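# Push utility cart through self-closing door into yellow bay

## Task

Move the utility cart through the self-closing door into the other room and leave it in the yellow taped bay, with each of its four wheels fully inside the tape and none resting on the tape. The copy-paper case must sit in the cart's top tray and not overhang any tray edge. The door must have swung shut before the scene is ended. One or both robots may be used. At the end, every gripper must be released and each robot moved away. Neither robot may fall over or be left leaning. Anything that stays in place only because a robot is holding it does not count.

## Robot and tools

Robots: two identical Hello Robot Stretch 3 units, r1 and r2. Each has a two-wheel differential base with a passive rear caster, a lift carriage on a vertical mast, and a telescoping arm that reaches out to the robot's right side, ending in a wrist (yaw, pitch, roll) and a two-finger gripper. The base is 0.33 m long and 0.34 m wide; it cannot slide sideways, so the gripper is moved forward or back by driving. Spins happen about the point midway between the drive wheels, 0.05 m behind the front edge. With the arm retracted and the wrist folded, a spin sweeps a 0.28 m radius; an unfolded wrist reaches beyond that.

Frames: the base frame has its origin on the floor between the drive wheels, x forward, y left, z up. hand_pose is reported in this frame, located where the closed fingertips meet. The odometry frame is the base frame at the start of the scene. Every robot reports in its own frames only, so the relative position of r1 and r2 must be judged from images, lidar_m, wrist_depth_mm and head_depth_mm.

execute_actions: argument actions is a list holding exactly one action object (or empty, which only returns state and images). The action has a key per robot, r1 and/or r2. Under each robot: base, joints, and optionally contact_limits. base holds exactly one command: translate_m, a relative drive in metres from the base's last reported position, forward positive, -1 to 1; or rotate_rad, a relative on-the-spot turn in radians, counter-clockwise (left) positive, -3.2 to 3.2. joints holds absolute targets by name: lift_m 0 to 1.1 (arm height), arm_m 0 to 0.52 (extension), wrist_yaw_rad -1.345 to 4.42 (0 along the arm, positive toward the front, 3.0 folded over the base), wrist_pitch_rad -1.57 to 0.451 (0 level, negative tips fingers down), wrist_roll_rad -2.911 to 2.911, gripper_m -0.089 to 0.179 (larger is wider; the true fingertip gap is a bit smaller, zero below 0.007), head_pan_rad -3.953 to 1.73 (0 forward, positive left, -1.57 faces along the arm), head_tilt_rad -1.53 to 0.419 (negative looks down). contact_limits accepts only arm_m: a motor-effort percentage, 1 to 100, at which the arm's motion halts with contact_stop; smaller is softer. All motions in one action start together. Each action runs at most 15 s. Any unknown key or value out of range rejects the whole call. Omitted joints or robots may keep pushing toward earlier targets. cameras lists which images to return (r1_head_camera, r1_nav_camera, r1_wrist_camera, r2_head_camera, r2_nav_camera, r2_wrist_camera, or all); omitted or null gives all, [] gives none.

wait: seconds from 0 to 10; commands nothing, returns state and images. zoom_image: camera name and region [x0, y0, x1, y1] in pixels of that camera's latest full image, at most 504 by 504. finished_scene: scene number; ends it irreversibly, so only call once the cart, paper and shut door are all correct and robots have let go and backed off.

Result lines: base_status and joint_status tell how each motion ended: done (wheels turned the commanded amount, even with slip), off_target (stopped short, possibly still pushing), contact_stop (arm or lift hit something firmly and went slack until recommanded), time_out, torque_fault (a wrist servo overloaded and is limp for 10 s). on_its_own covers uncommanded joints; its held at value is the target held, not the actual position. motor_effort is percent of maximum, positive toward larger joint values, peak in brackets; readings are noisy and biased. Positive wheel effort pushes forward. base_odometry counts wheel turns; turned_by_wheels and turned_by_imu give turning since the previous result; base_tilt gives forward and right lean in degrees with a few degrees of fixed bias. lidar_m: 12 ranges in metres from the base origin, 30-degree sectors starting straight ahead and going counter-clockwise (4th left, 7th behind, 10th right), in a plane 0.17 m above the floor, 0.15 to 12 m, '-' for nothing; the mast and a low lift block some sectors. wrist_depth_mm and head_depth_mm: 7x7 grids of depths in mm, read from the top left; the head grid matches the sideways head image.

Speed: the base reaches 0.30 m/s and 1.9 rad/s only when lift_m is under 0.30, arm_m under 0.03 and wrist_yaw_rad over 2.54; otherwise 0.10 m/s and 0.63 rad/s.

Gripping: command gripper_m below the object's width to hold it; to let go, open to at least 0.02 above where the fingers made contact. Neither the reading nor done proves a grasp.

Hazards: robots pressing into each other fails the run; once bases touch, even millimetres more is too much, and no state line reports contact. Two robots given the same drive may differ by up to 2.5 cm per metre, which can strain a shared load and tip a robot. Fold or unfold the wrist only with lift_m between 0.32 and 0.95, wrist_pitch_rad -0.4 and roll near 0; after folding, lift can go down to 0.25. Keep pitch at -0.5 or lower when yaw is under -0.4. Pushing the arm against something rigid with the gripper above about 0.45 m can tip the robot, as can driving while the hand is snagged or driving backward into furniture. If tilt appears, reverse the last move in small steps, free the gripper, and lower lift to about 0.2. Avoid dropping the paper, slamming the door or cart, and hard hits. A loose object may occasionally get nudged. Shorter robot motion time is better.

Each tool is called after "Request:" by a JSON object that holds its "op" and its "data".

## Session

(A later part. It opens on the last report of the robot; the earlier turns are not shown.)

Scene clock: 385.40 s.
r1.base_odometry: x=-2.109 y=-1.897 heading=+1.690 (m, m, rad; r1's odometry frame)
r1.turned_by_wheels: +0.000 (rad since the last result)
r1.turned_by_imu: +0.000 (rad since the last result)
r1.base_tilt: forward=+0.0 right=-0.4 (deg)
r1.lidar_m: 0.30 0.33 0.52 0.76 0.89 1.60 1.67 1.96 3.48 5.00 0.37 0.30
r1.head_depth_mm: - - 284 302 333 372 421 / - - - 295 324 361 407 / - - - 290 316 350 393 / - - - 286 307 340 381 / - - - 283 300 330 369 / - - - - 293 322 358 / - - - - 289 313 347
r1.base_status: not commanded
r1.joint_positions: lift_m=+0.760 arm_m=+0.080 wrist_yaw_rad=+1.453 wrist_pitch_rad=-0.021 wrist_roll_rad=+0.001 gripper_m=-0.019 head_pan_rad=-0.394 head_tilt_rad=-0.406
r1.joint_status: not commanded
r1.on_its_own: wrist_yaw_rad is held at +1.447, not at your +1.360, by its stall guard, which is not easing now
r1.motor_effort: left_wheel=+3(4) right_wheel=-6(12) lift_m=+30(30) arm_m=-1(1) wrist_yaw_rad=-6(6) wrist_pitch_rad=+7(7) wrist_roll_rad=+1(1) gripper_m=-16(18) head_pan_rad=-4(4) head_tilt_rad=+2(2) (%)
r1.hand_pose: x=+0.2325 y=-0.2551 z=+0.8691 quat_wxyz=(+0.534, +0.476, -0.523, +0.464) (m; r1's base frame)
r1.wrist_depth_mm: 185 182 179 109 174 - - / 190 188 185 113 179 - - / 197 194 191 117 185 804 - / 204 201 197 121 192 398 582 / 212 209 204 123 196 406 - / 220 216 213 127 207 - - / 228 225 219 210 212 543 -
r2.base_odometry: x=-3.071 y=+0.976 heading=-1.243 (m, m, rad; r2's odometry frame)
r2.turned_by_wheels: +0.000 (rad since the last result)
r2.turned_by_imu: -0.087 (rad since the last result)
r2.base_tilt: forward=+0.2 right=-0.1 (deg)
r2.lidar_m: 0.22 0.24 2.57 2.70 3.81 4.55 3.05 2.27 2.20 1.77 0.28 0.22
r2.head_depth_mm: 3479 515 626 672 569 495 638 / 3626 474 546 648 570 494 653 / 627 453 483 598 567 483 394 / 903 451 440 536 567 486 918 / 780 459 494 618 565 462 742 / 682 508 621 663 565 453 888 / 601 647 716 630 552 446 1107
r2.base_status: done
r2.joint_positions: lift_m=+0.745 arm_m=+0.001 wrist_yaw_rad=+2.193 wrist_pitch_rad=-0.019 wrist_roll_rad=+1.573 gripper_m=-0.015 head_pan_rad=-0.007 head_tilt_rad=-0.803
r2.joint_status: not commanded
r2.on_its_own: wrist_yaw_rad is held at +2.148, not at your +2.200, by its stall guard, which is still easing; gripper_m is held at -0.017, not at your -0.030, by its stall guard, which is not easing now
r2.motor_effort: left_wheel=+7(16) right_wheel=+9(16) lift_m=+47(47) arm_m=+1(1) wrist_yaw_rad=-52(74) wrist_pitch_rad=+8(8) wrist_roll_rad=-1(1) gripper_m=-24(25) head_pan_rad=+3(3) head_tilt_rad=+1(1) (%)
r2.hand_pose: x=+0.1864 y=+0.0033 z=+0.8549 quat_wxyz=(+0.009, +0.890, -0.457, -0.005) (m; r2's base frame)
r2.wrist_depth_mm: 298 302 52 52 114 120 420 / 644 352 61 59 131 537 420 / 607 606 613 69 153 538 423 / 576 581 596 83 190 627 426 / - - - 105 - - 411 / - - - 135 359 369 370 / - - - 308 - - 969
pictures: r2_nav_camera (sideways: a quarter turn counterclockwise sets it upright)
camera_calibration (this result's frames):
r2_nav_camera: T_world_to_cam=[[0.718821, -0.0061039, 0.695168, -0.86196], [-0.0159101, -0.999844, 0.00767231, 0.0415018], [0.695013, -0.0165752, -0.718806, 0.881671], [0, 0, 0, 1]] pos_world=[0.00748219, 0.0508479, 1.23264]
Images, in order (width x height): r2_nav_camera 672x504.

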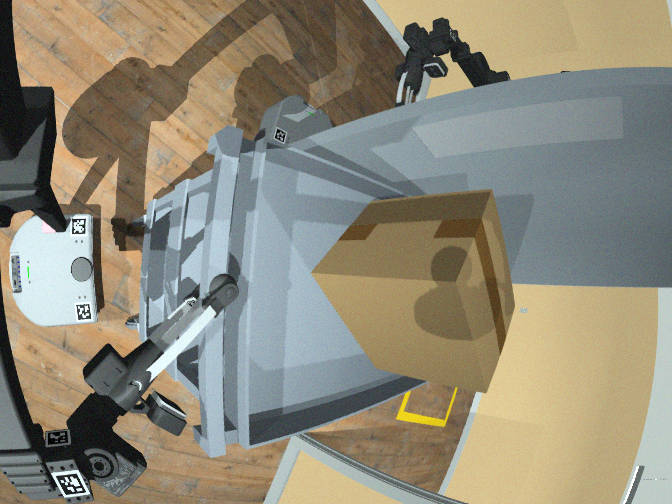

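Request:
{"op": "execute_actions", "data": {"actions": [{"r2":{"base":{"translate_m":-0.12}}}], "cameras": ["r2_nav_camera","r2_head_camera","r1_nav_camera"]}}

Scene clock: 388.10 s.
r1.base_odometry: x=-2.109 y=-1.897 heading=+1.691 (m, m, rad; r1's odometry frame)
r1.turned_by_wheels: +0.000 (rad since the last result)
r1.turned_by_imu: +0.001 (rad since the last result)
r1.base_tilt: forward=+0.1 right=-0.5 (deg)
r1.lidar_m: 0.30 0.33 0.51 0.76 0.89 1.60 1.67 1.96 3.48 4.99 0.37 0.30
r1.head_depth_mm: - - 284 303 333 372 421 / - - - 295 324 361 407 / - - - 290 316 350 394 / - - - 286 307 340 381 / - - - 283 300 331 369 / - - - - 293 322 358 / - - - - 289 313 347
r1.base_status: not commanded
r1.joint_positions: lift_m=+0.760 arm_m=+0.080 wrist_yaw_rad=+1.452 wrist_pitch_rad=-0.021 wrist_roll_rad=+0.001 gripper_m=-0.019 head_pan_rad=-0.394 head_tilt_rad=-0.406
r1.joint_status: not commanded
r1.on_its_own: wrist_yaw_rad is held at +1.447, not at your +1.360, by its stall guard, which is not easing now
r1.motor_effort: left_wheel=+3(3) right_wheel=-12(12) lift_m=+30(30) arm_m=-1(1) wrist_yaw_rad=-4(6) wrist_pitch_rad=+7(7) wrist_roll_rad=+1(1) gripper_m=-16(17) head_pan_rad=-4(4) head_tilt_rad=+3(3) (%)
r1.hand_pose: x=+0.2325 y=-0.2555 z=+0.8691 quat_wxyz=(+0.534, +0.475, -0.524, +0.463) (m; r1's base frame)
r1.wrist_depth_mm: 184 182 179 109 174 - - / 190 187 185 113 179 - - / 196 194 192 117 185 885 - / 203 200 198 121 191 420 463 / 212 209 205 123 198 445 - / 219 216 212 127 208 - - / 228 225 219 210 213 641 726
r2.base_odometry: x=-3.110 y=+1.090 heading=-1.243 (m, m, rad; r2's odometry frame)
r2.turned_by_wheels: +0.000 (rad since the last result)
r2.turned_by_imu: +0.000 (rad since the last result)
r2.base_tilt: forward=+0.2 right=-0.1 (deg)
r2.lidar_m: 0.23 0.25 2.63 2.76 3.87 4.46 2.96 2.20 2.14 1.91 0.30 0.24
r2.head_depth_mm: 3562 521 661 669 569 477 659 / 3655 485 564 651 567 471 726 / 623 453 492 614 566 461 712 / 987 450 449 546 566 453 928 / 856 465 511 618 565 443 922 / 750 507 633 660 564 448 912 / 663 716 793 631 546 446 1125
r2.base_status: done
r2.joint_positions: lift_m=+0.745 arm_m=+0.001 wrist_yaw_rad=+2.128 wrist_pitch_rad=-0.016 wrist_roll_rad=+1.572 gripper_m=-0.015 head_pan_rad=-0.007 head_tilt_rad=-0.803
r2.joint_status: not commanded
r2.on_its_own: wrist_yaw_rad is held at +2.144, not at your +2.200, by its stall guard, which is not easing now; gripper_m is held at -0.017, not at your -0.030, by its stall guard, which is not easing now; wrist_yaw_rad is at rest, and its effort (+18) is outside its rest range (-12 to +12)
r2.motor_effort: left_wheel=-2(9) right_wheel=-7(18) lift_m=+46(47) arm_m=+1(0) wrist_yaw_rad=+18(56) wrist_pitch_rad=+7(8) wrist_roll_rad=-1(1) gripper_m=-24(25) head_pan_rad=+4(3) head_tilt_rad=+1(1) (%)
r2.hand_pose: x=+0.1957 y=-0.0103 z=+0.8557 quat_wxyz=(+0.007, +0.874, -0.485, -0.004) (m; r2's base frame)
r2.wrist_depth_mm: 807 320 323 64 124 514 420 / 737 319 324 72 140 543 421 / 695 689 470 83 160 577 426 / 675 691 707 98 191 546 427 / - - - 116 - - 422 / - - - 139 - 362 362 / - - - 258 - - 993
pictures: r1_nav_camera (sideways: a quarter turn counterclockwise sets it upright), r2_head_camera (sideways: a quarter turn clockwise sets it upright), r2_nav_camera (sideways: a quarter turn counterclockwise sets it upright)
camera_calibration (this result's frames):
r1_nav_camera: T_world_to_cam=[[0.350241, -0.0958889, 0.931738, -1.17659], [-0.370291, -0.927887, 0.0436999, 0.00370284], [0.860358, -0.36032, -0.360491, 0.424873], [0, 0, 0, 1]] pos_world=[0.0479177, 0.0437042, 1.24927]
r2_head_camera: T_world_to_cam=[[-0.754481, -0.0251385, -0.655841, 0.877447], [-0.0295216, 0.999555, -0.00435133, 0.00666603], [0.655658, 0.0160785, -0.754887, 0.94228], [0, 0, 0, 1]] pos_world=[0.0444005, 0.000244184, 1.28681]
r2_nav_camera: T_world_to_cam=[[0.718799, -0.00608842, 0.695191, -0.86199], [-0.015889, -0.999844, 0.00767203, 0.041502], [0.695036, -0.0165605, -0.718784, 0.881642], [0, 0, 0, 1]] pos_world=[0.00748331, 0.0508479, 1.23264]
Images, in order (width x height): r1_nav_camera 672x504, r2_head_camera 896x504, r2_nav_camera 672x504.

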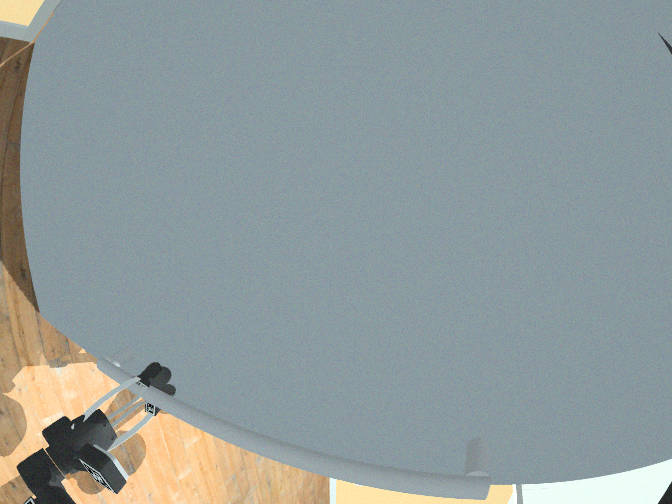

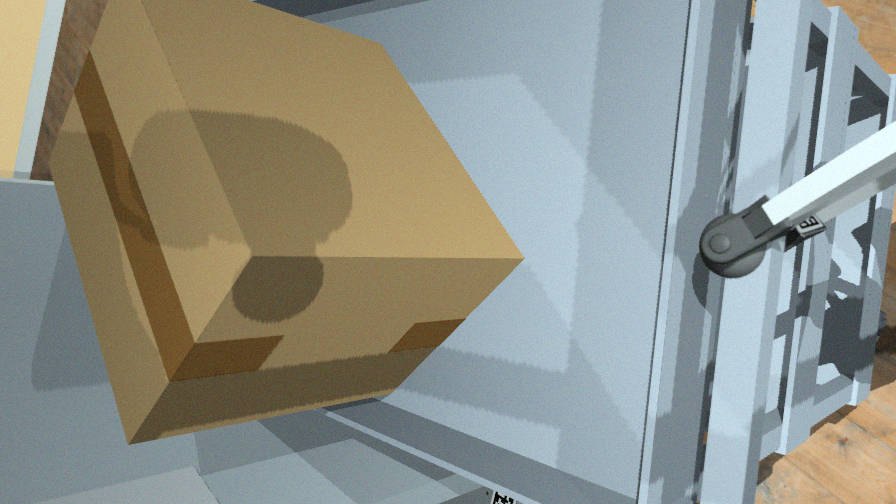

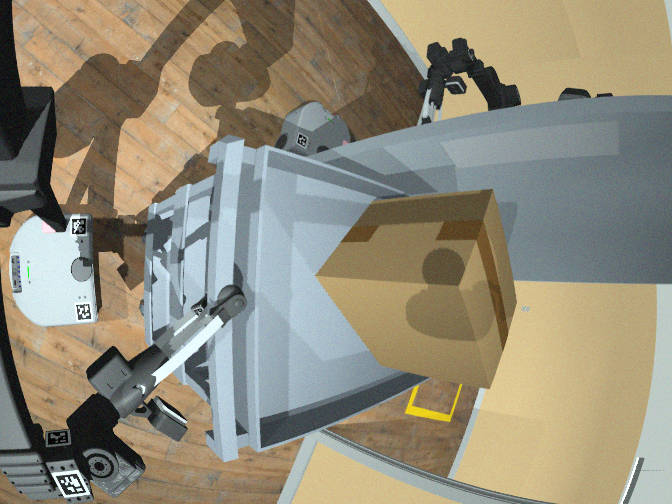

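Request:
{"op": "execute_actions", "data": {"actions": [{"r2":{"base":{"rotate_rad":-0.45},"joints":{"wrist_yaw_rad":2.13}}}], "cameras": ["r2_nav_camera"]}}

Request:
{"op": "execute_actions", "data": {"actions": [{"r2":{"base":{"translate_m":-0.2}}}], "cameras": ["r2_nav_camera"]}}

Scene clock: 389.97 s.
r1.base_odometry: x=-2.109 y=-1.897 heading=+1.691 (m, m, rad; r1's odometry frame)
r1.turned_by_wheels: +0.000 (rad since the last result)
r1.turned_by_imu: +0.000 (rad since the last result)
r1.base_tilt: forward=+0.1 right=-0.4 (deg)
r1.lidar_m: 0.30 0.33 0.52 0.76 0.89 1.60 1.67 1.96 3.48 5.01 0.38 0.30
r1.head_depth_mm: - - 284 302 334 372 421 / - - - 295 325 361 407 / - - - 290 316 351 394 / - - - 286 308 340 381 / - - - 283 300 331 369 / - - - - 293 322 358 / - - - - 288 313 348
r1.base_status: not commanded
r1.joint_positions: lift_m=+0.760 arm_m=+0.080 wrist_yaw_rad=+1.452 wrist_pitch_rad=-0.021 wrist_roll_rad=+0.001 gripper_m=-0.019 head_pan_rad=-0.394 head_tilt_rad=-0.406
r1.joint_status: not commanded
r1.on_its_own: wrist_yaw_rad is held at +1.447, not at your +1.360, by its stall guard, which is not easing now
r1.motor_effort: left_wheel=+3(3) right_wheel=-12(12) lift_m=+30(30) arm_m=-1(1) wrist_yaw_rad=-5(4) wrist_pitch_rad=+7(7) wrist_roll_rad=+0(1) gripper_m=-17(17) head_pan_rad=-4(4) head_tilt_rad=+3(2) (%)
r1.hand_pose: x=+0.2325 y=-0.2555 z=+0.8691 quat_wxyz=(+0.534, +0.475, -0.524, +0.463) (m; r1's base frame)
r1.wrist_depth_mm: 184 182 179 109 173 - - / 190 188 185 113 179 - - / 197 195 191 116 185 885 - / 204 201 197 120 192 481 - / 211 208 205 123 197 - - / 219 216 213 127 208 - - / 229 224 219 212 213 633 -
r2.base_odometry: x=-3.110 y=+1.090 heading=-1.692 (m, m, rad; r2's odometry frame)
r2.turned_by_wheels: -0.450 (rad since the last result)
r2.turned_by_imu: -0.441 (rad since the last result)
r2.base_tilt: forward=+0.1 right=-0.1 (deg)
r2.lidar_m: 0.21 0.20 0.22 2.63 2.83 4.26 4.45 2.76 2.17 2.14 1.80 0.27
r2.head_depth_mm: 3150 1363 1551 1720 521 1235 1138 / 3548 2653 2037 630 567 537 1122 / 3577 2642 2100 651 567 454 1018 / 3591 2644 762 666 566 464 940 / 3591 538 610 644 566 487 657 / 3544 466 471 523 553 490 386 / 3607 446 399 474 551 490 397
r2.base_status: done
r2.joint_positions: lift_m=+0.745 arm_m=+0.001 wrist_yaw_rad=+2.147 wrist_pitch_rad=-0.016 wrist_roll_rad=+1.572 gripper_m=-0.015 head_pan_rad=-0.007 head_tilt_rad=-0.803
r2.joint_status: all done
r2.on_its_own: gripper_m is held at -0.017, not at your -0.030, by its stall guard, which is not easing now; wrist_yaw_rad is at rest, and its effort (-20) is outside its rest range (-12 to +12)
r2.motor_effort: left_wheel=+4(9) right_wheel=-10(15) lift_m=+47(47) arm_m=+1(0) wrist_yaw_rad=-20(29) wrist_pitch_rad=+7(7) wrist_roll_rad=-1(1) gripper_m=-24(25) head_pan_rad=+4(2) head_tilt_rad=+1(1) (%)
r2.hand_pose: x=+0.1932 y=-0.0064 z=+0.8557 quat_wxyz=(+0.007, +0.879, -0.477, -0.004) (m; r2's base frame)
r2.wrist_depth_mm: - - - 117 175 589 424 / - 493 468 122 182 607 420 / - 424 419 128 190 610 427 / 997 379 384 133 199 619 428 / 830 463 416 138 208 617 428 / 741 733 - 143 729 555 428 / - - - 153 229 - 401
pictures: r2_nav_camera (sideways: a quarter turn counterclockwise sets it upright)
camera_calibration (this result's frames):
r2_nav_camera: T_world_to_cam=[[0.718799, -0.00608845, 0.695191, -0.86199], [-0.015889, -0.999844, 0.00767203, 0.041502], [0.695036, -0.0165606, -0.718784, 0.881642], [0, 0, 0, 1]] pos_world=[0.00748331, 0.0508479, 1.23264]
Images, in order (width x height): r2_nav_camera 672x504.

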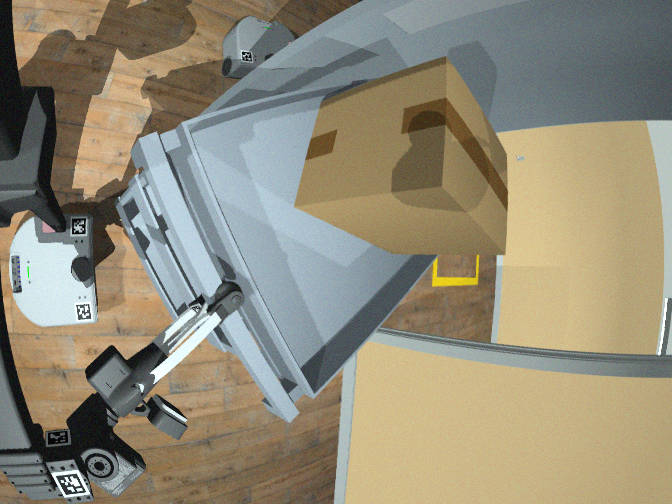

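Scene clock: 392.90 s.
r1.base_odometry: x=-2.109 y=-1.897 heading=+1.691 (m, m, rad; r1's odometry frame)
r1.turned_by_wheels: +0.000 (rad since the last result)
r1.turned_by_imu: +0.000 (rad since the last result)
r1.base_tilt: forward=+0.1 right=-0.3 (deg)
r1.lidar_m: 0.30 0.33 0.52 0.76 0.89 1.61 1.67 1.96 3.49 4.99 0.38 0.30
r1.head_depth_mm: - - 284 302 334 372 422 / - - - 295 325 361 407 / - - - 290 316 351 394 / - - - 286 308 340 381 / - - - 283 300 331 369 / - - - - 293 321 358 / - - - - 289 313 347
r1.base_status: not commanded
r1.joint_positions: lift_m=+0.760 arm_m=+0.080 wrist_yaw_rad=+1.452 wrist_pitch_rad=-0.021 wrist_roll_rad=+0.001 gripper_m=-0.019 head_pan_rad=-0.394 head_tilt_rad=-0.406
r1.joint_status: not commanded
r1.on_its_own: wrist_yaw_rad is held at +1.447, not at your +1.360, by its stall guard, which is not easing now
r1.motor_effort: left_wheel=+3(3) right_wheel=-12(12) lift_m=+30(30) arm_m=-1(1) wrist_yaw_rad=-4(5) wrist_pitch_rad=+7(7) wrist_roll_rad=+1(1) gripper_m=-15(16) head_pan_rad=-4(4) head_tilt_rad=+3(2) (%)
r1.hand_pose: x=+0.2325 y=-0.2555 z=+0.8691 quat_wxyz=(+0.534, +0.475, -0.524, +0.463) (m; r1's base frame)
r1.wrist_depth_mm: 184 181 180 109 174 409 - / 190 188 185 113 179 431 - / 197 194 191 117 186 443 800 / 204 201 197 121 191 407 453 / 211 207 204 123 197 420 - / 220 217 211 127 208 822 - / 227 224 220 211 213 674 640
r2.base_odometry: x=-3.085 y=+1.288 heading=-1.692 (m, m, rad; r2's odometry frame)
r2.turned_by_wheels: +0.000 (rad since the last result)
r2.turned_by_imu: +0.000 (rad since the last result)
r2.base_tilt: forward=+0.2 right=-0.1 (deg)
r2.lidar_m: 0.21 0.21 0.23 2.65 2.85 4.30 4.23 2.74 2.15 2.12 2.05 0.27
r2.head_depth_mm: 1364 1530 1780 1732 529 1207 1135 / 3597 2556 1911 635 567 510 1114 / 3626 2676 764 668 568 455 1019 / 3665 624 738 666 566 468 933 / 3605 495 547 619 565 474 656 / 3617 448 438 507 559 491 457 / 613 447 408 513 564 491 404
r2.base_status: done
r2.joint_positions: lift_m=+0.745 arm_m=+0.001 wrist_yaw_rad=+2.122 wrist_pitch_rad=-0.015 wrist_roll_rad=+1.572 gripper_m=-0.015 head_pan_rad=-0.007 head_tilt_rad=-0.803
r2.joint_status: not commanded
r2.on_its_own: gripper_m is held at -0.017, not at your -0.030, by its stall guard, which is not easing now
r2.motor_effort: left_wheel=+0(7) right_wheel=-6(22) lift_m=+46(46) arm_m=+2(1) wrist_yaw_rad=+10(19) wrist_pitch_rad=+7(7) wrist_roll_rad=-1(1) gripper_m=-24(26) head_pan_rad=+4(3) head_tilt_rad=+1(1) (%)
r2.hand_pose: x=+0.1966 y=-0.0117 z=+0.8559 quat_wxyz=(+0.007, +0.873, -0.488, -0.004) (m; r2's base frame)
r2.wrist_depth_mm: - - 499 114 172 606 418 / - 471 450 119 179 606 427 / - 411 408 124 189 615 431 / - 378 382 131 197 621 425 / 860 836 445 137 210 603 428 / - - - 142 - 564 431 / - - - 156 235 - 413
pictures: r2_nav_camera (sideways: a quarter turn counterclockwise sets it upright)
camera_calibration (this result's frames):
r2_nav_camera: T_world_to_cam=[[0.718799, -0.00608852, 0.695191, -0.86199], [-0.0158891, -0.999844, 0.00767202, 0.041502], [0.695037, -0.0165606, -0.718784, 0.881642], [0, 0, 0, 1]] pos_world=[0.00748333, 0.0508479, 1.23264]
Images, in order (width x height): r2_nav_camera 672x504.

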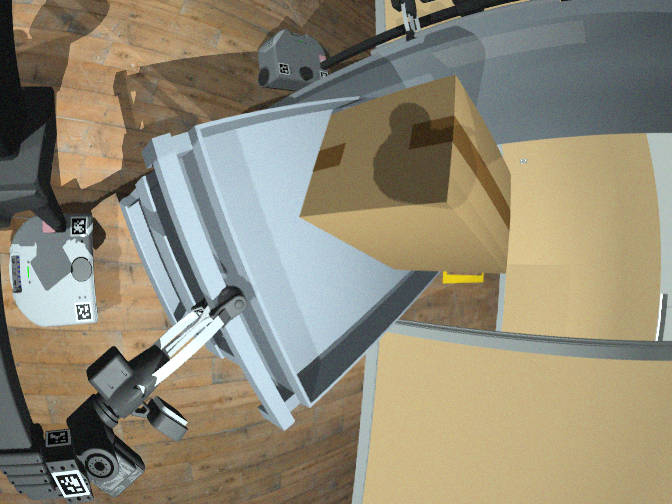

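Request:
{"op": "execute_actions", "data": {"actions": [{"r2":{"joints":{"gripper_m":0.12,"head_tilt_rad":-0.94}}}], "cameras": []}}

Request:
{"op": "execute_actions", "data": {"actions": [{"r2":{"base":{"translate_m":-0.2},"joints":{"wrist_yaw_rad":2.1}}}], "cameras": ["r2_nav_camera","r2_head_camera"]}}

Scene clock: 395.03 s.
r1.base_odometry: x=-2.109 y=-1.897 heading=+1.691 (m, m, rad; r1's odometry frame)
r1.turned_by_wheels: +0.000 (rad since the last result)
r1.turned_by_imu: +0.000 (rad since the last result)
r1.base_tilt: forward=+0.2 right=-0.4 (deg)
r1.lidar_m: 0.30 0.33 0.52 0.76 0.89 1.60 1.67 1.96 3.49 4.99 0.38 0.30
r1.head_depth_mm: - - 284 302 334 372 421 / - - - 294 324 361 407 / - - - 290 316 350 394 / - - - 286 307 340 381 / - - - 283 300 331 369 / - - - - 293 322 358 / - - - - 289 313 347
r1.base_status: not commanded
r1.joint_positions: lift_m=+0.760 arm_m=+0.080 wrist_yaw_rad=+1.452 wrist_pitch_rad=-0.021 wrist_roll_rad=+0.001 gripper_m=-0.019 head_pan_rad=-0.394 head_tilt_rad=-0.406
r1.joint_status: not commanded
r1.on_its_own: wrist_yaw_rad is held at +1.447, not at your +1.360, by its stall guard, which is not easing now
r1.motor_effort: left_wheel=+3(3) right_wheel=-12(12) lift_m=+30(30) arm_m=-1(1) wrist_yaw_rad=-5(4) wrist_pitch_rad=+7(8) wrist_roll_rad=+1(0) gripper_m=-17(17) head_pan_rad=-4(4) head_tilt_rad=+2(2) (%)
r1.hand_pose: x=+0.2325 y=-0.2555 z=+0.8691 quat_wxyz=(+0.534, +0.475, -0.524, +0.463) (m; r1's base frame)
r1.wrist_depth_mm: 185 182 179 109 174 413 - / 190 188 185 113 180 432 - / 197 194 191 117 185 445 797 / 204 200 198 121 192 407 451 / 211 207 205 123 198 415 - / 219 217 212 127 207 830 - / 228 225 219 211 213 673 638
r2.base_odometry: x=-3.085 y=+1.288 heading=-1.692 (m, m, rad; r2's odometry frame)
r2.turned_by_wheels: +0.000 (rad since the last result)
r2.turned_by_imu: +0.000 (rad since the last result)
r2.base_tilt: forward=+0.1 right=-0.1 (deg)
r2.lidar_m: 0.21 0.21 0.23 2.66 2.86 4.27 4.24 2.73 2.15 2.12 2.05 0.27
r2.head_depth_mm: 1431 1644 1808 564 531 1226 1118 / 2640 2023 655 597 475 1187 1141 / 2614 2084 675 596 488 807 1089 / 572 674 687 595 533 739 1106 / 466 511 592 596 524 501 1073 / 434 415 476 566 524 449 1058 / 434 383 469 573 523 422 1069
r2.base_status: not commanded
r2.joint_positions: lift_m=+0.745 arm_m=+0.001 wrist_yaw_rad=+2.127 wrist_pitch_rad=-0.017 wrist_roll_rad=+1.572 gripper_m=+0.120 head_pan_rad=-0.007 head_tilt_rad=-0.928
r2.joint_status: all done
r2.motor_effort: left_wheel=+1(2) right_wheel=+0(6) lift_m=+46(46) arm_m=+1(2) wrist_yaw_rad=+4(8) wrist_pitch_rad=+7(8) wrist_roll_rad=-1(1) gripper_m=+0(97) head_pan_rad=+3(3) head_tilt_rad=-5(18) (%)
r2.hand_pose: x=+0.1959 y=-0.0107 z=+0.8553 quat_wxyz=(+0.008, +0.874, -0.486, -0.005) (m; r2's base frame)
r2.wrist_depth_mm: - - 498 114 172 603 421 / - 460 447 120 180 609 424 / - 410 405 126 190 613 424 / - 376 380 133 199 616 427 / 857 822 482 139 208 590 428 / - - - 147 220 522 429 / - - - 156 - - 405
pictures: none
No camera images: the call's "cameras" was empty. Leave "cameras" out to get every camera's image.

Scene clock: 398.53 s.
r1.base_odometry: x=-2.109 y=-1.897 heading=+1.691 (m, m, rad; r1's odometry frame)
r1.turned_by_wheels: +0.000 (rad since the last result)
r1.turned_by_imu: +0.000 (rad since the last result)
r1.base_tilt: forward=+0.2 right=-0.4 (deg)
r1.lidar_m: 0.30 0.33 0.52 0.76 0.89 1.60 1.67 1.96 3.51 4.99 0.38 0.30
r1.head_depth_mm: - - 284 302 334 373 421 / - - - 295 324 361 407 / - - - 290 316 350 393 / - - - 286 307 340 381 / - - - 283 300 330 369 / - - - - 293 322 358 / - - - - 288 313 347
r1.base_status: not commanded
r1.joint_positions: lift_m=+0.760 arm_m=+0.080 wrist_yaw_rad=+1.452 wrist_pitch_rad=-0.021 wrist_roll_rad=+0.001 gripper_m=-0.019 head_pan_rad=-0.394 head_tilt_rad=-0.406
r1.joint_status: not commanded
r1.on_its_own: wrist_yaw_rad is held at +1.447, not at your +1.360, by its stall guard, which is not easing now
r1.motor_effort: left_wheel=+3(3) right_wheel=-12(12) lift_m=+30(30) arm_m=-1(1) wrist_yaw_rad=-4(5) wrist_pitch_rad=+7(7) wrist_roll_rad=+0(1) gripper_m=-18(18) head_pan_rad=-3(3) head_tilt_rad=+3(3) (%)
r1.hand_pose: x=+0.2325 y=-0.2555 z=+0.8691 quat_wxyz=(+0.534, +0.475, -0.524, +0.463) (m; r1's base frame)
r1.wrist_depth_mm: 184 182 179 109 174 413 - / 190 188 184 113 179 432 - / 197 194 191 117 185 445 - / 204 200 198 120 191 406 451 / 210 208 205 123 197 418 - / 219 216 212 127 208 823 - / 228 224 220 211 213 675 633
r2.base_odometry: x=-3.061 y=+1.487 heading=-1.692 (m, m, rad; r2's odometry frame)
r2.turned_by_wheels: +0.000 (rad since the last result)
r2.turned_by_imu: +0.000 (rad since the last result)
r2.base_tilt: forward=+0.2 right=-0.1 (deg)
r2.lidar_m: 0.40 0.40 2.72 2.68 2.88 4.12 4.04 2.71 2.13 2.10 2.25 0.51
r2.head_depth_mm: 1586 1852 623 1552 1372 1223 1121 / 2541 1773 626 907 1347 1222 - / 2622 789 690 949 1190 1247 1092 / 762 796 689 929 910 1196 1107 / 598 680 688 570 910 1185 1106 / 516 603 678 546 880 1182 1103 / 528 635 686 533 1314 1222 1095
r2.base_status: done
r2.joint_positions: lift_m=+0.745 arm_m=+0.001 wrist_yaw_rad=+2.103 wrist_pitch_rad=-0.017 wrist_roll_rad=+1.572 gripper_m=+0.120 head_pan_rad=-0.007 head_tilt_rad=-0.929
r2.joint_status: all done
r2.motor_effort: left_wheel=+2(4) right_wheel=-1(6) lift_m=+46(47) arm_m=+1(1) wrist_yaw_rad=-4(7) wrist_pitch_rad=+7(8) wrist_roll_rad=-1(1) gripper_m=+0(0) head_pan_rad=+4(3) head_tilt_rad=-5(6) (%)
r2.hand_pose: x=+0.1990 y=-0.0159 z=+0.8553 quat_wxyz=(+0.008, +0.868, -0.496, -0.005) (m; r2's base frame)
r2.wrist_depth_mm: - - 631 338 926 601 366 / - - 568 356 984 610 379 / - - 551 372 991 609 397 / - - 708 389 - 614 417 / - - - 408 - 532 442 / - - - 402 - - 924 / - - - - - - 956
pictures: r2_head_camera (sideways: a quarter turn clockwise sets it upright), r2_nav_camera (sideways: a quarter turn counterclockwise sets it upright)
camera_calibration (this result's frames):
r2_head_camera: T_world_to_cam=[[-0.830742, -0.0246115, -0.556113, 0.747978], [-0.029783, 0.999556, 0.000254309, 0.000671257], [0.55586, 0.016774, -0.831107, 1.04199], [0, 0, 0, 1]] pos_world=[0.0421978, 0.000259619, 1.28196]
r2_nav_camera: T_world_to_cam=[[0.800273, -0.00665173, 0.599598, -0.737929], [-0.0148532, -0.999852, 0.00873231, 0.0401167], [0.599451, -0.0158942, -0.800253, 0.988165], [0, 0, 0, 1]] pos_world=[-0.00121594, 0.0509083, 1.23289]
Images, in order (width x height): r2_head_camera 896x504, r2_nav_camera 672x504.

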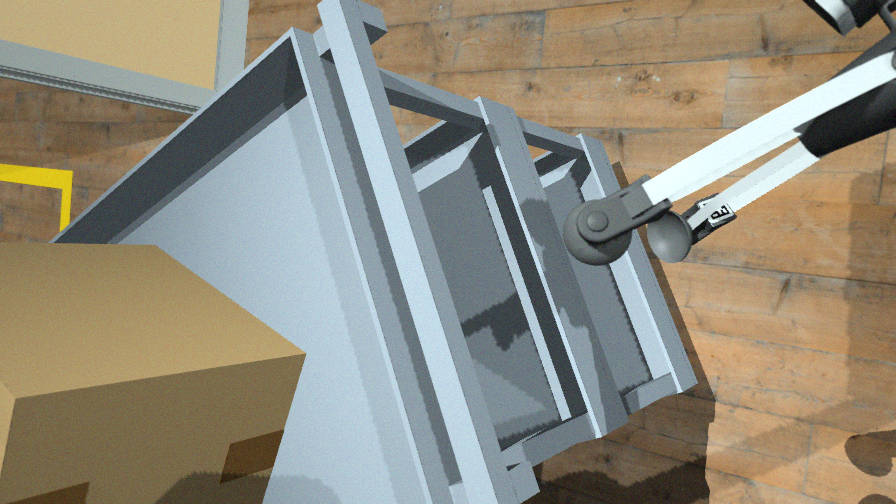

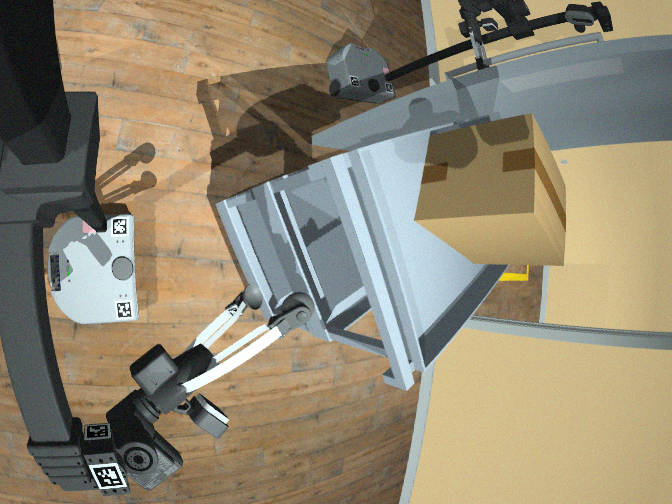

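Request:
{"op": "execute_actions", "data": {"actions": [{"r2":{"base":{"rotate_rad":0.38}}}], "cameras": []}}

Request:
{"op": "execute_actions", "data": {"actions": [{"r2":{"base":{"translate_m":0.11}}}], "cameras": ["r2_head_camera"]}}

Scene clock: 400.67 s.
r1.base_odometry: x=-2.109 y=-1.897 heading=+1.691 (m, m, rad; r1's odometry frame)
r1.turned_by_wheels: +0.000 (rad since the last result)
r1.turned_by_imu: +0.000 (rad since the last result)
r1.base_tilt: forward=+0.0 right=-0.3 (deg)
r1.lidar_m: 0.30 0.33 0.52 0.76 0.89 1.60 1.67 1.96 3.51 4.98 0.37 0.30
r1.head_depth_mm: - - 284 302 334 372 422 / - - - 295 325 361 408 / - - - 290 316 350 394 / - - - 286 307 340 381 / - - - 283 300 331 369 / - - - - 293 322 357 / - - - - 288 313 347
r1.base_status: not commanded
r1.joint_positions: lift_m=+0.760 arm_m=+0.080 wrist_yaw_rad=+1.452 wrist_pitch_rad=-0.021 wrist_roll_rad=+0.001 gripper_m=-0.019 head_pan_rad=-0.394 head_tilt_rad=-0.406
r1.joint_status: not commanded
r1.on_its_own: wrist_yaw_rad is held at +1.447, not at your +1.360, by its stall guard, which is not easing now
r1.motor_effort: left_wheel=+3(3) right_wheel=-12(12) lift_m=+30(30) arm_m=-1(1) wrist_yaw_rad=-5(4) wrist_pitch_rad=+7(7) wrist_roll_rad=+1(1) gripper_m=-17(17) head_pan_rad=-4(3) head_tilt_rad=+3(2) (%)
r1.hand_pose: x=+0.2325 y=-0.2555 z=+0.8691 quat_wxyz=(+0.534, +0.475, -0.524, +0.463) (m; r1's base frame)
r1.wrist_depth_mm: 185 182 180 109 174 413 - / 191 187 185 113 179 429 - / 197 194 190 116 185 447 - / 203 200 198 120 191 406 458 / 211 208 205 123 197 418 - / 220 217 213 127 208 829 - / 228 225 220 211 212 682 634
r2.base_odometry: x=-3.061 y=+1.487 heading=-1.312 (m, m, rad; r2's odometry frame)
r2.turned_by_wheels: +0.380 (rad since the last result)
r2.turned_by_imu: +0.380 (rad since the last result)
r2.base_tilt: forward=+0.1 right=-0.1 (deg)
r2.lidar_m: 0.40 1.40 2.68 2.76 3.69 4.04 3.10 2.19 2.10 2.16 1.88 0.42
r2.head_depth_mm: 564 727 691 547 919 1207 1120 / 513 603 676 547 915 1188 - / 549 633 679 547 918 1168 1087 / 602 708 689 546 909 1181 1108 / 979 1058 721 562 1317 1220 1106 / 918 1708 1676 1545 1367 1221 1103 / 2140 2118 1642 1554 1361 1217 1101
r2.base_status: done
r2.joint_positions: lift_m=+0.745 arm_m=+0.001 wrist_yaw_rad=+2.103 wrist_pitch_rad=-0.017 wrist_roll_rad=+1.572 gripper_m=+0.120 head_pan_rad=-0.007 head_tilt_rad=-0.929
r2.joint_status: not commanded
r2.motor_effort: left_wheel=-1(5) right_wheel=+2(6) lift_m=+46(47) arm_m=+1(1) wrist_yaw_rad=-5(4) wrist_pitch_rad=+7(8) wrist_roll_rad=-1(1) gripper_m=+0(1) head_pan_rad=+3(3) head_tilt_rad=-6(6) (%)
r2.hand_pose: x=+0.1991 y=-0.0160 z=+0.8553 quat_wxyz=(+0.008, +0.868, -0.496, -0.005) (m; r2's base frame)
r2.wrist_depth_mm: 937 916 534 279 838 598 422 / 882 906 899 305 943 566 426 / - - - 345 381 477 380 / - - - 330 - - 951 / - - - - - - 959 / - - - - - - 953 / - - - - - - 962
pictures: none
No camera images: the call's "cameras" was empty. Leave "cameras" out to get every camera's image.

Scene clock: 403.40 s.
r1.base_odometry: x=-2.109 y=-1.897 heading=+1.691 (m, m, rad; r1's odometry frame)
r1.turned_by_wheels: +0.000 (rad since the last result)
r1.turned_by_imu: +0.000 (rad since the last result)
r1.base_tilt: forward=+0.0 right=-0.4 (deg)
r1.lidar_m: 0.30 0.33 0.52 0.76 0.89 1.60 1.67 1.96 3.49 4.99 0.38 0.31
r1.head_depth_mm: - - 284 302 334 373 422 / - - - 295 324 361 407 / - - - 290 315 350 394 / - - - 286 308 340 381 / - - - 283 300 331 369 / - - - - 293 322 358 / - - - - 288 313 347
r1.base_status: not commanded
r1.joint_positions: lift_m=+0.760 arm_m=+0.080 wrist_yaw_rad=+1.452 wrist_pitch_rad=-0.021 wrist_roll_rad=+0.001 gripper_m=-0.019 head_pan_rad=-0.394 head_tilt_rad=-0.406
r1.joint_status: not commanded
r1.on_its_own: wrist_yaw_rad is held at +1.447, not at your +1.360, by its stall guard, which is not easing now
r1.motor_effort: left_wheel=+3(3) right_wheel=-12(12) lift_m=+30(30) arm_m=-1(1) wrist_yaw_rad=-5(5) wrist_pitch_rad=+7(7) wrist_roll_rad=+1(1) gripper_m=-16(16) head_pan_rad=-4(4) head_tilt_rad=+3(1) (%)
r1.hand_pose: x=+0.2325 y=-0.2555 z=+0.8691 quat_wxyz=(+0.534, +0.475, -0.524, +0.463) (m; r1's base frame)
r1.wrist_depth_mm: 185 182 179 109 174 412 - / 191 188 184 113 179 433 - / 197 194 191 117 185 441 - / 204 201 197 120 191 408 451 / 210 208 205 123 197 417 - / 220 215 212 127 208 816 - / 228 224 220 212 212 659 636
r2.base_odometry: x=-3.033 y=+1.380 heading=-1.312 (m, m, rad; r2's odometry frame)
r2.turned_by_wheels: +0.000 (rad since the last result)
r2.turned_by_imu: +0.001 (rad since the last result)
r2.base_tilt: forward=+0.2 right=-0.1 (deg)
r2.lidar_m: 0.29 1.29 2.63 2.70 3.62 4.14 3.19 2.25 2.15 2.21 0.41 0.30
r2.head_depth_mm: 452 528 664 597 496 1002 1118 / 446 474 577 597 496 1081 - / 467 524 619 595 496 1080 1087 / 497 585 666 597 495 1085 1104 / 868 967 706 595 492 1206 1103 / 810 970 1589 1548 1367 1222 1100 / 1274 2058 1585 1546 1364 1216 1105
r2.base_status: done
r2.joint_positions: lift_m=+0.745 arm_m=+0.001 wrist_yaw_rad=+2.103 wrist_pitch_rad=-0.017 wrist_roll_rad=+1.572 gripper_m=+0.120 head_pan_rad=-0.007 head_tilt_rad=-0.929
r2.joint_status: not commanded
r2.motor_effort: left_wheel=-1(4) right_wheel=+1(6) lift_m=+47(47) arm_m=+1(1) wrist_yaw_rad=-2(3) wrist_pitch_rad=+7(7) wrist_roll_rad=-1(1) gripper_m=+0(0) head_pan_rad=+3(3) head_tilt_rad=-5(5) (%)
r2.hand_pose: x=+0.1991 y=-0.0160 z=+0.8553 quat_wxyz=(+0.008, +0.868, -0.496, -0.005) (m; r2's base frame)
r2.wrist_depth_mm: 860 398 400 132 190 603 423 / 792 786 801 145 213 562 423 / - - - 161 - - 407 / - - - 183 284 300 304 / - - - 211 - - 920 / - - - 234 - - 955 / - - - - - - 958
pictures: r2_head_camera (sideways: a quarter turn clockwise sets it upright)
camera_calibration (this result's frames):
r2_head_camera: T_world_to_cam=[[-0.830762, -0.0246139, -0.556083, 0.74794], [-0.0297861, 0.999556, 0.00025562, 0.000669568], [0.55583, 0.0167759, -0.831127, 1.04201], [0, 0, 0, 1]] pos_world=[0.042197, 0.000259736, 1.28196]
Images, in order (width x height): r2_head_camera 896x504.

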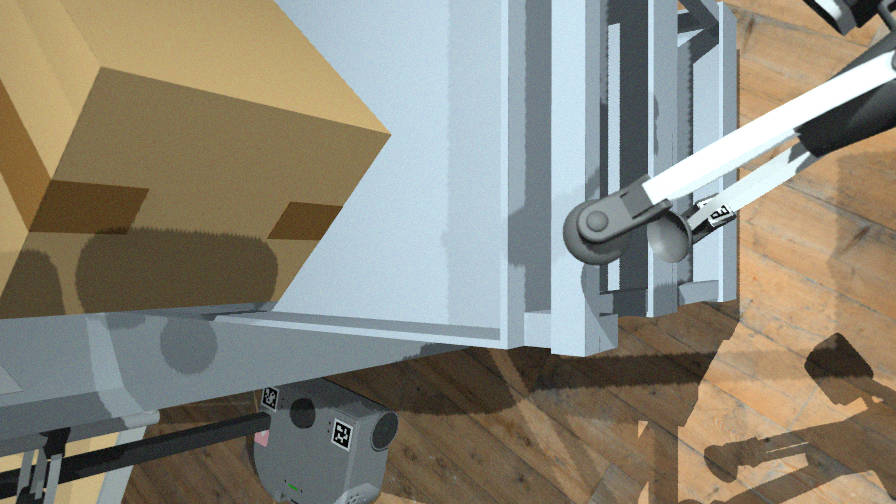

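Request:
{"op": "execute_actions", "data": {"actions": [{"r2":{"base":{"translate_m":0.065}}}], "cameras": []}}

Request:
{"op": "execute_actions", "data": {"actions": [{"r2":{"joints":{"gripper_m":-0.03,"head_tilt_rad":-0.8}}}], "cameras": []}}

Request:
{"op": "execute_actions", "data": {"actions": [{"r2":{"base":{"translate_m":0.1}}}], "cameras": ["r2_nav_camera","r2_head_camera"]}}

Scene clock: 405.73 s.
r1.base_odometry: x=-2.109 y=-1.897 heading=+1.691 (m, m, rad; r1's odometry frame)
r1.turned_by_wheels: +0.000 (rad since the last result)
r1.turned_by_imu: +0.000 (rad since the last result)
r1.base_tilt: forward=+0.1 right=-0.4 (deg)
r1.lidar_m: 0.30 0.33 0.52 0.76 0.89 1.61 1.67 1.95 3.48 4.99 0.38 0.31
r1.head_depth_mm: - - 284 302 334 372 421 / - - - 294 325 361 408 / - - - 289 316 350 394 / - - - 286 308 341 381 / - - - 283 300 331 369 / - - - - 293 322 358 / - - - - 289 313 347
r1.base_status: not commanded
r1.joint_positions: lift_m=+0.760 arm_m=+0.080 wrist_yaw_rad=+1.452 wrist_pitch_rad=-0.021 wrist_roll_rad=+0.001 gripper_m=-0.019 head_pan_rad=-0.394 head_tilt_rad=-0.406
r1.joint_status: not commanded
r1.on_its_own: wrist_yaw_rad is held at +1.447, not at your +1.360, by its stall guard, which is not easing now
r1.motor_effort: left_wheel=+3(3) right_wheel=-12(13) lift_m=+30(30) arm_m=-1(1) wrist_yaw_rad=-5(5) wrist_pitch_rad=+7(7) wrist_roll_rad=+0(0) gripper_m=-17(18) head_pan_rad=-4(4) head_tilt_rad=+3(3) (%)
r1.hand_pose: x=+0.2325 y=-0.2555 z=+0.8691 quat_wxyz=(+0.534, +0.475, -0.524, +0.463) (m; r1's base frame)
r1.wrist_depth_mm: 185 182 179 109 174 413 - / 191 187 185 113 179 430 - / 197 194 191 117 185 444 764 / 204 201 197 121 190 408 453 / 211 208 205 123 198 420 - / 220 216 212 127 208 828 - / 229 224 220 211 212 675 638
r2.base_odometry: x=-3.016 y=+1.318 heading=-1.312 (m, m, rad; r2's odometry frame)
r2.turned_by_wheels: +0.000 (rad since the last result)
r2.turned_by_imu: +0.001 (rad since the last result)
r2.base_tilt: forward=+0.2 right=-0.1 (deg)
r2.lidar_m: 0.22 0.23 2.59 2.67 3.58 4.18 3.20 2.29 2.18 2.25 0.32 0.23
r2.head_depth_mm: 437 411 575 597 525 729 1106 / 436 414 492 576 524 728 - / 435 457 542 589 534 421 1092 / 455 511 616 597 532 727 1090 / 831 917 689 595 499 444 1101 / 756 879 1546 1520 1372 1214 1101 / 853 2012 1562 1538 1359 1214 1102
r2.base_status: done
r2.joint_positions: lift_m=+0.745 arm_m=+0.001 wrist_yaw_rad=+2.103 wrist_pitch_rad=-0.017 wrist_roll_rad=+1.572 gripper_m=+0.120 head_pan_rad=-0.007 head_tilt_rad=-0.929
r2.joint_status: not commanded
r2.motor_effort: left_wheel=-1(6) right_wheel=+2(7) lift_m=+47(47) arm_m=+1(1) wrist_yaw_rad=-4(4) wrist_pitch_rad=+7(7) wrist_roll_rad=-1(1) gripper_m=+0(0) head_pan_rad=+3(3) head_tilt_rad=-5(5) (%)
r2.hand_pose: x=+0.1991 y=-0.0160 z=+0.8553 quat_wxyz=(+0.008, +0.868, -0.496, -0.005) (m; r2's base frame)
r2.wrist_depth_mm: 805 322 294 66 124 509 419 / 734 462 407 73 137 540 422 / - - - 81 152 - 404 / - - - 92 172 - 382 / - - - 106 198 - 256 / - - - 124 227 - 884 / - - - 155 - - 967
pictures: none
No camera images: the call's "cameras" was empty. Leave "cameras" out to get every camera's image.

Scene clock: 407.73 s.
r1.base_odometry: x=-2.109 y=-1.897 heading=+1.691 (m, m, rad; r1's odometry frame)
r1.turned_by_wheels: +0.000 (rad since the last result)
r1.turned_by_imu: +0.000 (rad since the last result)
r1.base_tilt: forward=+0.1 right=-0.4 (deg)
r1.lidar_m: 0.30 0.33 0.52 0.76 0.89 1.60 1.66 1.96 3.50 4.98 0.38 0.30
r1.head_depth_mm: - - 284 302 333 373 422 / - - - 295 324 361 407 / - - - 290 316 350 394 / - - - 286 307 340 381 / - - - 283 300 331 369 / - - - - 293 322 358 / - - - - 288 313 347
r1.base_status: not commanded
r1.joint_positions: lift_m=+0.760 arm_m=+0.080 wrist_yaw_rad=+1.452 wrist_pitch_rad=-0.021 wrist_roll_rad=+0.001 gripper_m=-0.019 head_pan_rad=-0.394 head_tilt_rad=-0.406
r1.joint_status: not commanded
r1.on_its_own: wrist_yaw_rad is held at +1.447, not at your +1.360, by its stall guard, which is not easing now
r1.motor_effort: left_wheel=+3(3) right_wheel=-12(12) lift_m=+30(30) arm_m=-1(1) wrist_yaw_rad=-4(4) wrist_pitch_rad=+7(7) wrist_roll_rad=+1(1) gripper_m=-18(17) head_pan_rad=-4(4) head_tilt_rad=+2(3) (%)
r1.hand_pose: x=+0.2325 y=-0.2555 z=+0.8691 quat_wxyz=(+0.534, +0.475, -0.524, +0.463) (m; r1's base frame)
r1.wrist_depth_mm: 185 183 179 109 174 413 - / 191 187 185 113 179 428 - / 198 194 191 116 185 446 785 / 204 201 198 121 192 408 451 / 210 208 205 123 197 418 - / 219 216 212 127 208 825 - / 226 225 219 212 214 676 635
r2.base_odometry: x=-3.016 y=+1.318 heading=-1.312 (m, m, rad; r2's odometry frame)
r2.turned_by_wheels: +0.000 (rad since the last result)
r2.turned_by_imu: +0.000 (rad since the last result)
r2.base_tilt: forward=+0.1 right=-0.1 (deg)
r2.lidar_m: 0.22 0.23 2.59 2.67 3.58 4.19 3.23 2.29 2.18 2.25 0.32 0.23
r2.head_depth_mm: 3673 453 479 638 569 474 703 / 627 453 441 535 566 474 702 / 1313 461 490 578 568 473 685 / 1068 488 552 635 566 511 701 / 870 892 947 666 553 449 700 / 725 818 969 1568 1464 1273 1129 / 815 1354 2011 1568 1457 1268 1127
r2.base_status: not commanded
r2.joint_positions: lift_m=+0.745 arm_m=+0.001 wrist_yaw_rad=+2.108 wrist_pitch_rad=-0.020 wrist_roll_rad=+1.572 gripper_m=-0.028 head_pan_rad=-0.007 head_tilt_rad=-0.804
r2.joint_status: all done
r2.motor_effort: left_wheel=+0(1) right_wheel=+5(6) lift_m=+46(47) arm_m=+1(1) wrist_yaw_rad=-10(11) wrist_pitch_rad=+8(8) wrist_roll_rad=-1(1) gripper_m=-36(99) head_pan_rad=+3(2) head_tilt_rad=+1(13) (%)
r2.hand_pose: x=+0.1983 y=-0.0148 z=+0.8547 quat_wxyz=(+0.009, +0.869, -0.494, -0.005) (m; r2's base frame)
r2.wrist_depth_mm: 783 323 298 67 126 506 421 / 742 740 415 75 139 534 422 / - - - 83 154 - 404 / - - - 95 176 - 377 / - - - 106 205 251 254 / - - - 123 - - 888 / - - - 159 - - 983
pictures: none
No camera images: the call's "cameras" was empty. Leave "cameras" out to get every camera's image.

Scene clock: 409.67 s.
r1.base_odometry: x=-2.109 y=-1.897 heading=+1.691 (m, m, rad; r1's odometry frame)
r1.turned_by_wheels: +0.000 (rad since the last result)
r1.turned_by_imu: +0.000 (rad since the last result)
r1.base_tilt: forward=+0.0 right=-0.4 (deg)
r1.lidar_m: 0.30 0.33 0.51 0.76 0.89 1.60 1.67 1.96 3.49 5.01 0.38 0.31
r1.head_depth_mm: - - 284 302 334 372 421 / - - - 294 324 361 407 / - - - 290 316 351 394 / - - - 286 308 340 381 / - - - 283 300 330 369 / - - - - 293 321 358 / - - - - 288 313 347
r1.base_status: not commanded
r1.joint_positions: lift_m=+0.760 arm_m=+0.080 wrist_yaw_rad=+1.452 wrist_pitch_rad=-0.021 wrist_roll_rad=+0.001 gripper_m=-0.019 head_pan_rad=-0.394 head_tilt_rad=-0.406
r1.joint_status: not commanded
r1.on_its_own: wrist_yaw_rad is held at +1.447, not at your +1.360, by its stall guard, which is not easing now
r1.motor_effort: left_wheel=+3(3) right_wheel=-12(12) lift_m=+30(30) arm_m=-1(1) wrist_yaw_rad=-5(5) wrist_pitch_rad=+7(7) wrist_roll_rad=+0(0) gripper_m=-17(17) head_pan_rad=-4(5) head_tilt_rad=+3(3) (%)
r1.hand_pose: x=+0.2325 y=-0.2555 z=+0.8691 quat_wxyz=(+0.534, +0.475, -0.524, +0.463) (m; r1's base frame)
r1.wrist_depth_mm: 185 182 179 109 175 - - / 190 188 185 113 179 - - / 197 194 191 116 185 - 744 / 204 202 198 121 191 418 459 / 211 208 204 123 196 442 535 / 218 216 211 127 208 834 - / 228 224 220 212 212 681 617
r2.base_odometry: x=-2.991 y=+1.221 heading=-1.312 (m, m, rad; r2's odometry frame)
r2.turned_by_wheels: +0.000 (rad since the last result)
r2.turned_by_imu: -0.032 (rad since the last result)
r2.base_tilt: forward=+0.1 right=-0.1 (deg)
r2.lidar_m: 0.22 0.23 2.55 2.60 3.42 4.30 3.39 2.36 2.22 2.28 0.32 0.23
r2.head_depth_mm: 3603 456 495 638 569 471 732 / 626 453 432 533 568 468 732 / 1378 452 478 563 567 467 544 / 1074 480 538 628 567 511 816 / 871 539 650 648 555 440 728 / 711 776 865 1021 1406 1250 1111 / 616 707 1420 1501 1457 1273 1127
r2.base_status: done
r2.joint_positions: lift_m=+0.745 arm_m=+0.001 wrist_yaw_rad=+2.136 wrist_pitch_rad=-0.020 wrist_roll_rad=+1.572 gripper_m=-0.018 head_pan_rad=-0.007 head_tilt_rad=-0.803
r2.joint_status: not commanded
r2.on_its_own: gripper_m is held at -0.019, not at your -0.030, by its stall guard, which is still easing; wrist_yaw_rad is at rest, and its effort (-42) is outside its rest range (-12 to +12)
r2.motor_effort: left_wheel=+6(14) right_wheel=+5(15) lift_m=+46(47) arm_m=+2(1) wrist_yaw_rad=-42(55) wrist_pitch_rad=+8(9) wrist_roll_rad=-1(1) gripper_m=-26(36) head_pan_rad=+2(3) head_tilt_rad=+2(1) (%)
r2.hand_pose: x=+0.1946 y=-0.0088 z=+0.8547 quat_wxyz=(+0.009, +0.876, -0.482, -0.005) (m; r2's base frame)
r2.wrist_depth_mm: 761 331 304 66 125 513 422 / 702 677 403 73 138 518 422 / - - 685 82 154 - 402 / - - - 94 176 - 374 / - - - 106 207 248 252 / - - - 123 - - 896 / - - - 162 - - 953
pictures: r2_head_camera (sideways: a quarter turn clockwise sets it upright), r2_nav_camera (sideways: a quarter turn counterclockwise sets it upright)
camera_calibration (this result's frames):
r2_head_camera: T_world_to_cam=[[-0.75477, -0.0251577, -0.655506, 0.877013], [-0.0295517, 0.999554, -0.00433516, 0.00664516], [0.655323, 0.0160993, -0.755177, 0.942659], [0, 0, 0, 1]] pos_world=[0.0443938, 0.000245308, 1.28679]
r2_nav_camera: T_world_to_cam=[[0.719107, -0.00607034, 0.694873, -0.861576], [-0.0158575, -0.999845, 0.00767599, 0.0414967], [0.694718, -0.0165388, -0.719092, 0.882045], [0, 0, 0, 1]] pos_world=[0.00745119, 0.0508481, 1.23264]
Images, in order (width x height): r2_head_camera 896x504, r2_nav_camera 672x504.

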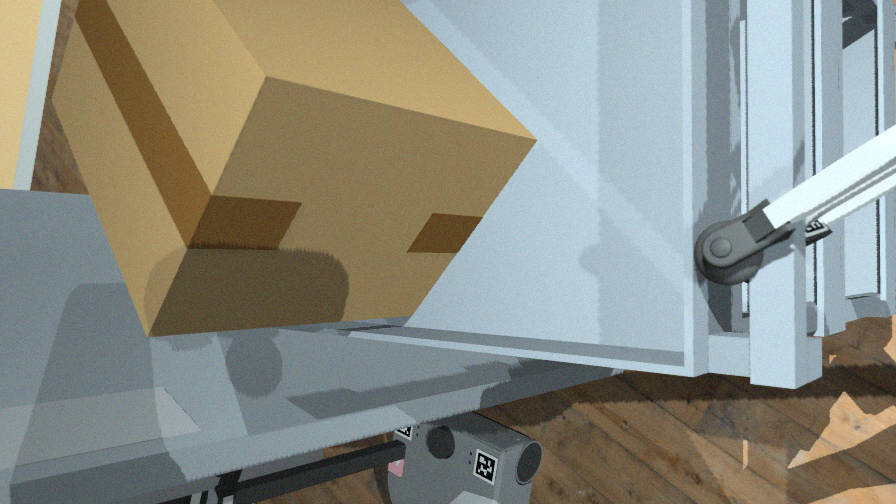

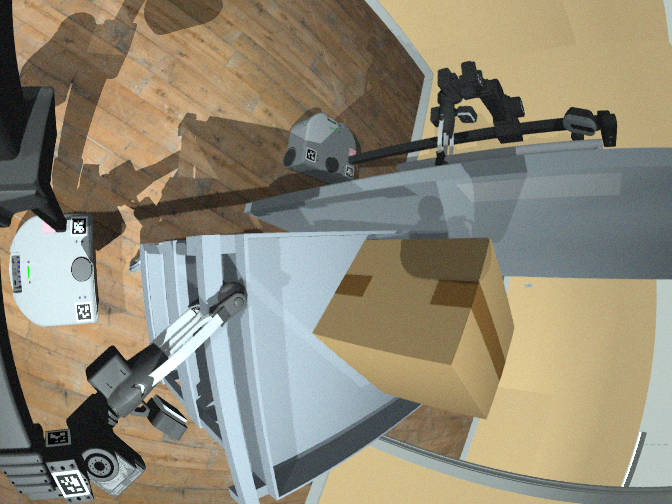

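Request:
{"op": "execute_actions", "data": {"actions": [{"r2":{"base":{"translate_m":0.08},"joints":{"wrist_yaw_rad":2.2}}}], "cameras": ["r2_nav_camera"]}}

Scene clock: 411.67 s.
r1.base_odometry: x=-2.109 y=-1.897 heading=+1.691 (m, m, rad; r1's odometry frame)
r1.turned_by_wheels: +0.000 (rad since the last result)
r1.turned_by_imu: +0.000 (rad since the last result)
r1.base_tilt: forward=+0.1 right=-0.4 (deg)
r1.lidar_m: 0.30 0.33 0.52 0.76 0.89 1.60 1.67 1.96 3.47 5.00 0.38 0.30
r1.head_depth_mm: - - 284 302 334 373 421 / - - - 295 324 361 407 / - - - 290 316 350 394 / - - - 286 307 340 381 / - - - 283 300 331 369 / - - - - 293 322 358 / - - - - 289 313 347
r1.base_status: not commanded
r1.joint_positions: lift_m=+0.760 arm_m=+0.080 wrist_yaw_rad=+1.452 wrist_pitch_rad=-0.021 wrist_roll_rad=+0.001 gripper_m=-0.019 head_pan_rad=-0.394 head_tilt_rad=-0.406
r1.joint_status: not commanded
r1.on_its_own: wrist_yaw_rad is held at +1.447, not at your +1.360, by its stall guard, which is not easing now
r1.motor_effort: left_wheel=+3(3) right_wheel=-12(12) lift_m=+30(30) arm_m=-1(1) wrist_yaw_rad=-5(5) wrist_pitch_rad=+7(7) wrist_roll_rad=+0(0) gripper_m=-16(17) head_pan_rad=-5(5) head_tilt_rad=+4(3) (%)
r1.hand_pose: x=+0.2325 y=-0.2555 z=+0.8691 quat_wxyz=(+0.534, +0.475, -0.524, +0.463) (m; r1's base frame)
r1.wrist_depth_mm: 185 182 180 109 173 - - / 190 188 185 113 179 - - / 197 194 192 117 184 - 729 / 204 201 198 121 191 409 444 / 211 208 204 123 197 426 - / 219 215 212 127 207 - - / 228 224 220 212 213 657 -
r2.base_odometry: x=-2.970 y=+1.144 heading=-1.312 (m, m, rad; r2's odometry frame)
r2.turned_by_wheels: +0.000 (rad since the last result)
r2.turned_by_imu: -0.003 (rad since the last result)
r2.base_tilt: forward=+0.1 right=-0.1 (deg)
r2.lidar_m: 0.21 0.22 2.52 2.57 3.36 4.36 3.49 2.39 2.26 2.26 0.29 0.21
r2.head_depth_mm: 3588 455 475 633 569 494 395 / 627 454 417 514 568 494 397 / 1336 451 456 535 567 483 394 / 1036 469 517 619 566 501 825 / 819 510 612 645 565 501 656 / 670 732 809 915 1054 501 1075 / 565 622 730 1444 1404 1273 1125
r2.base_status: done
r2.joint_positions: lift_m=+0.745 arm_m=+0.001 wrist_yaw_rad=+2.242 wrist_pitch_rad=-0.019 wrist_roll_rad=+1.572 gripper_m=-0.009 head_pan_rad=-0.007 head_tilt_rad=-0.803
r2.joint_status: wrist_yaw_rad off_target (ended at +2.242, target +2.200)
r2.on_its_own: gripper_m is held at -0.009, not at your -0.030, by its stall guard, which is still easing; wrist_yaw_rad is at rest, and its effort (-49) is outside its rest range (-12 to +12)
r2.motor_effort: left_wheel=+7(15) right_wheel=+1(13) lift_m=+46(47) arm_m=+0(1) wrist_yaw_rad=-49(95) wrist_pitch_rad=+8(8) wrist_roll_rad=-1(1) gripper_m=-2(29) head_pan_rad=+2(3) head_tilt_rad=+1(1) (%)
r2.hand_pose: x=+0.1789 y=+0.0133 z=+0.8548 quat_wxyz=(+0.009, +0.900, -0.435, -0.005) (m; r2's base frame)
r2.wrist_depth_mm: 633 405 55 53 114 119 425 / 588 604 63 60 129 447 401 / - - - 69 149 - 375 / - - - 82 177 - 950 / - - - 98 232 244 250 / - - - 123 - - 955 / - - - 185 - - 958
pictures: r2_nav_camera (sideways: a quarter turn counterclockwise sets it upright)
camera_calibration (this result's frames):
r2_nav_camera: T_world_to_cam=[[0.719107, -0.00607067, 0.694873, -0.861576], [-0.0158579, -0.999845, 0.00767599, 0.0414967], [0.694718, -0.0165391, -0.719092, 0.882044], [0, 0, 0, 1]] pos_world=[0.00745122, 0.0508481, 1.23264]
Images, in order (width x height): r2_nav_camera 672x504.

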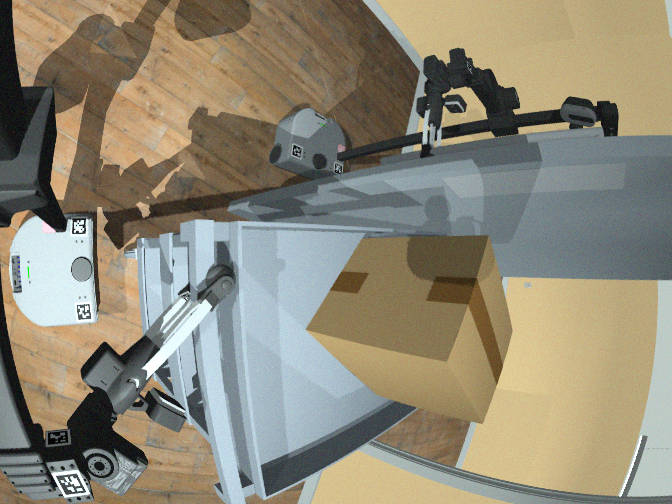

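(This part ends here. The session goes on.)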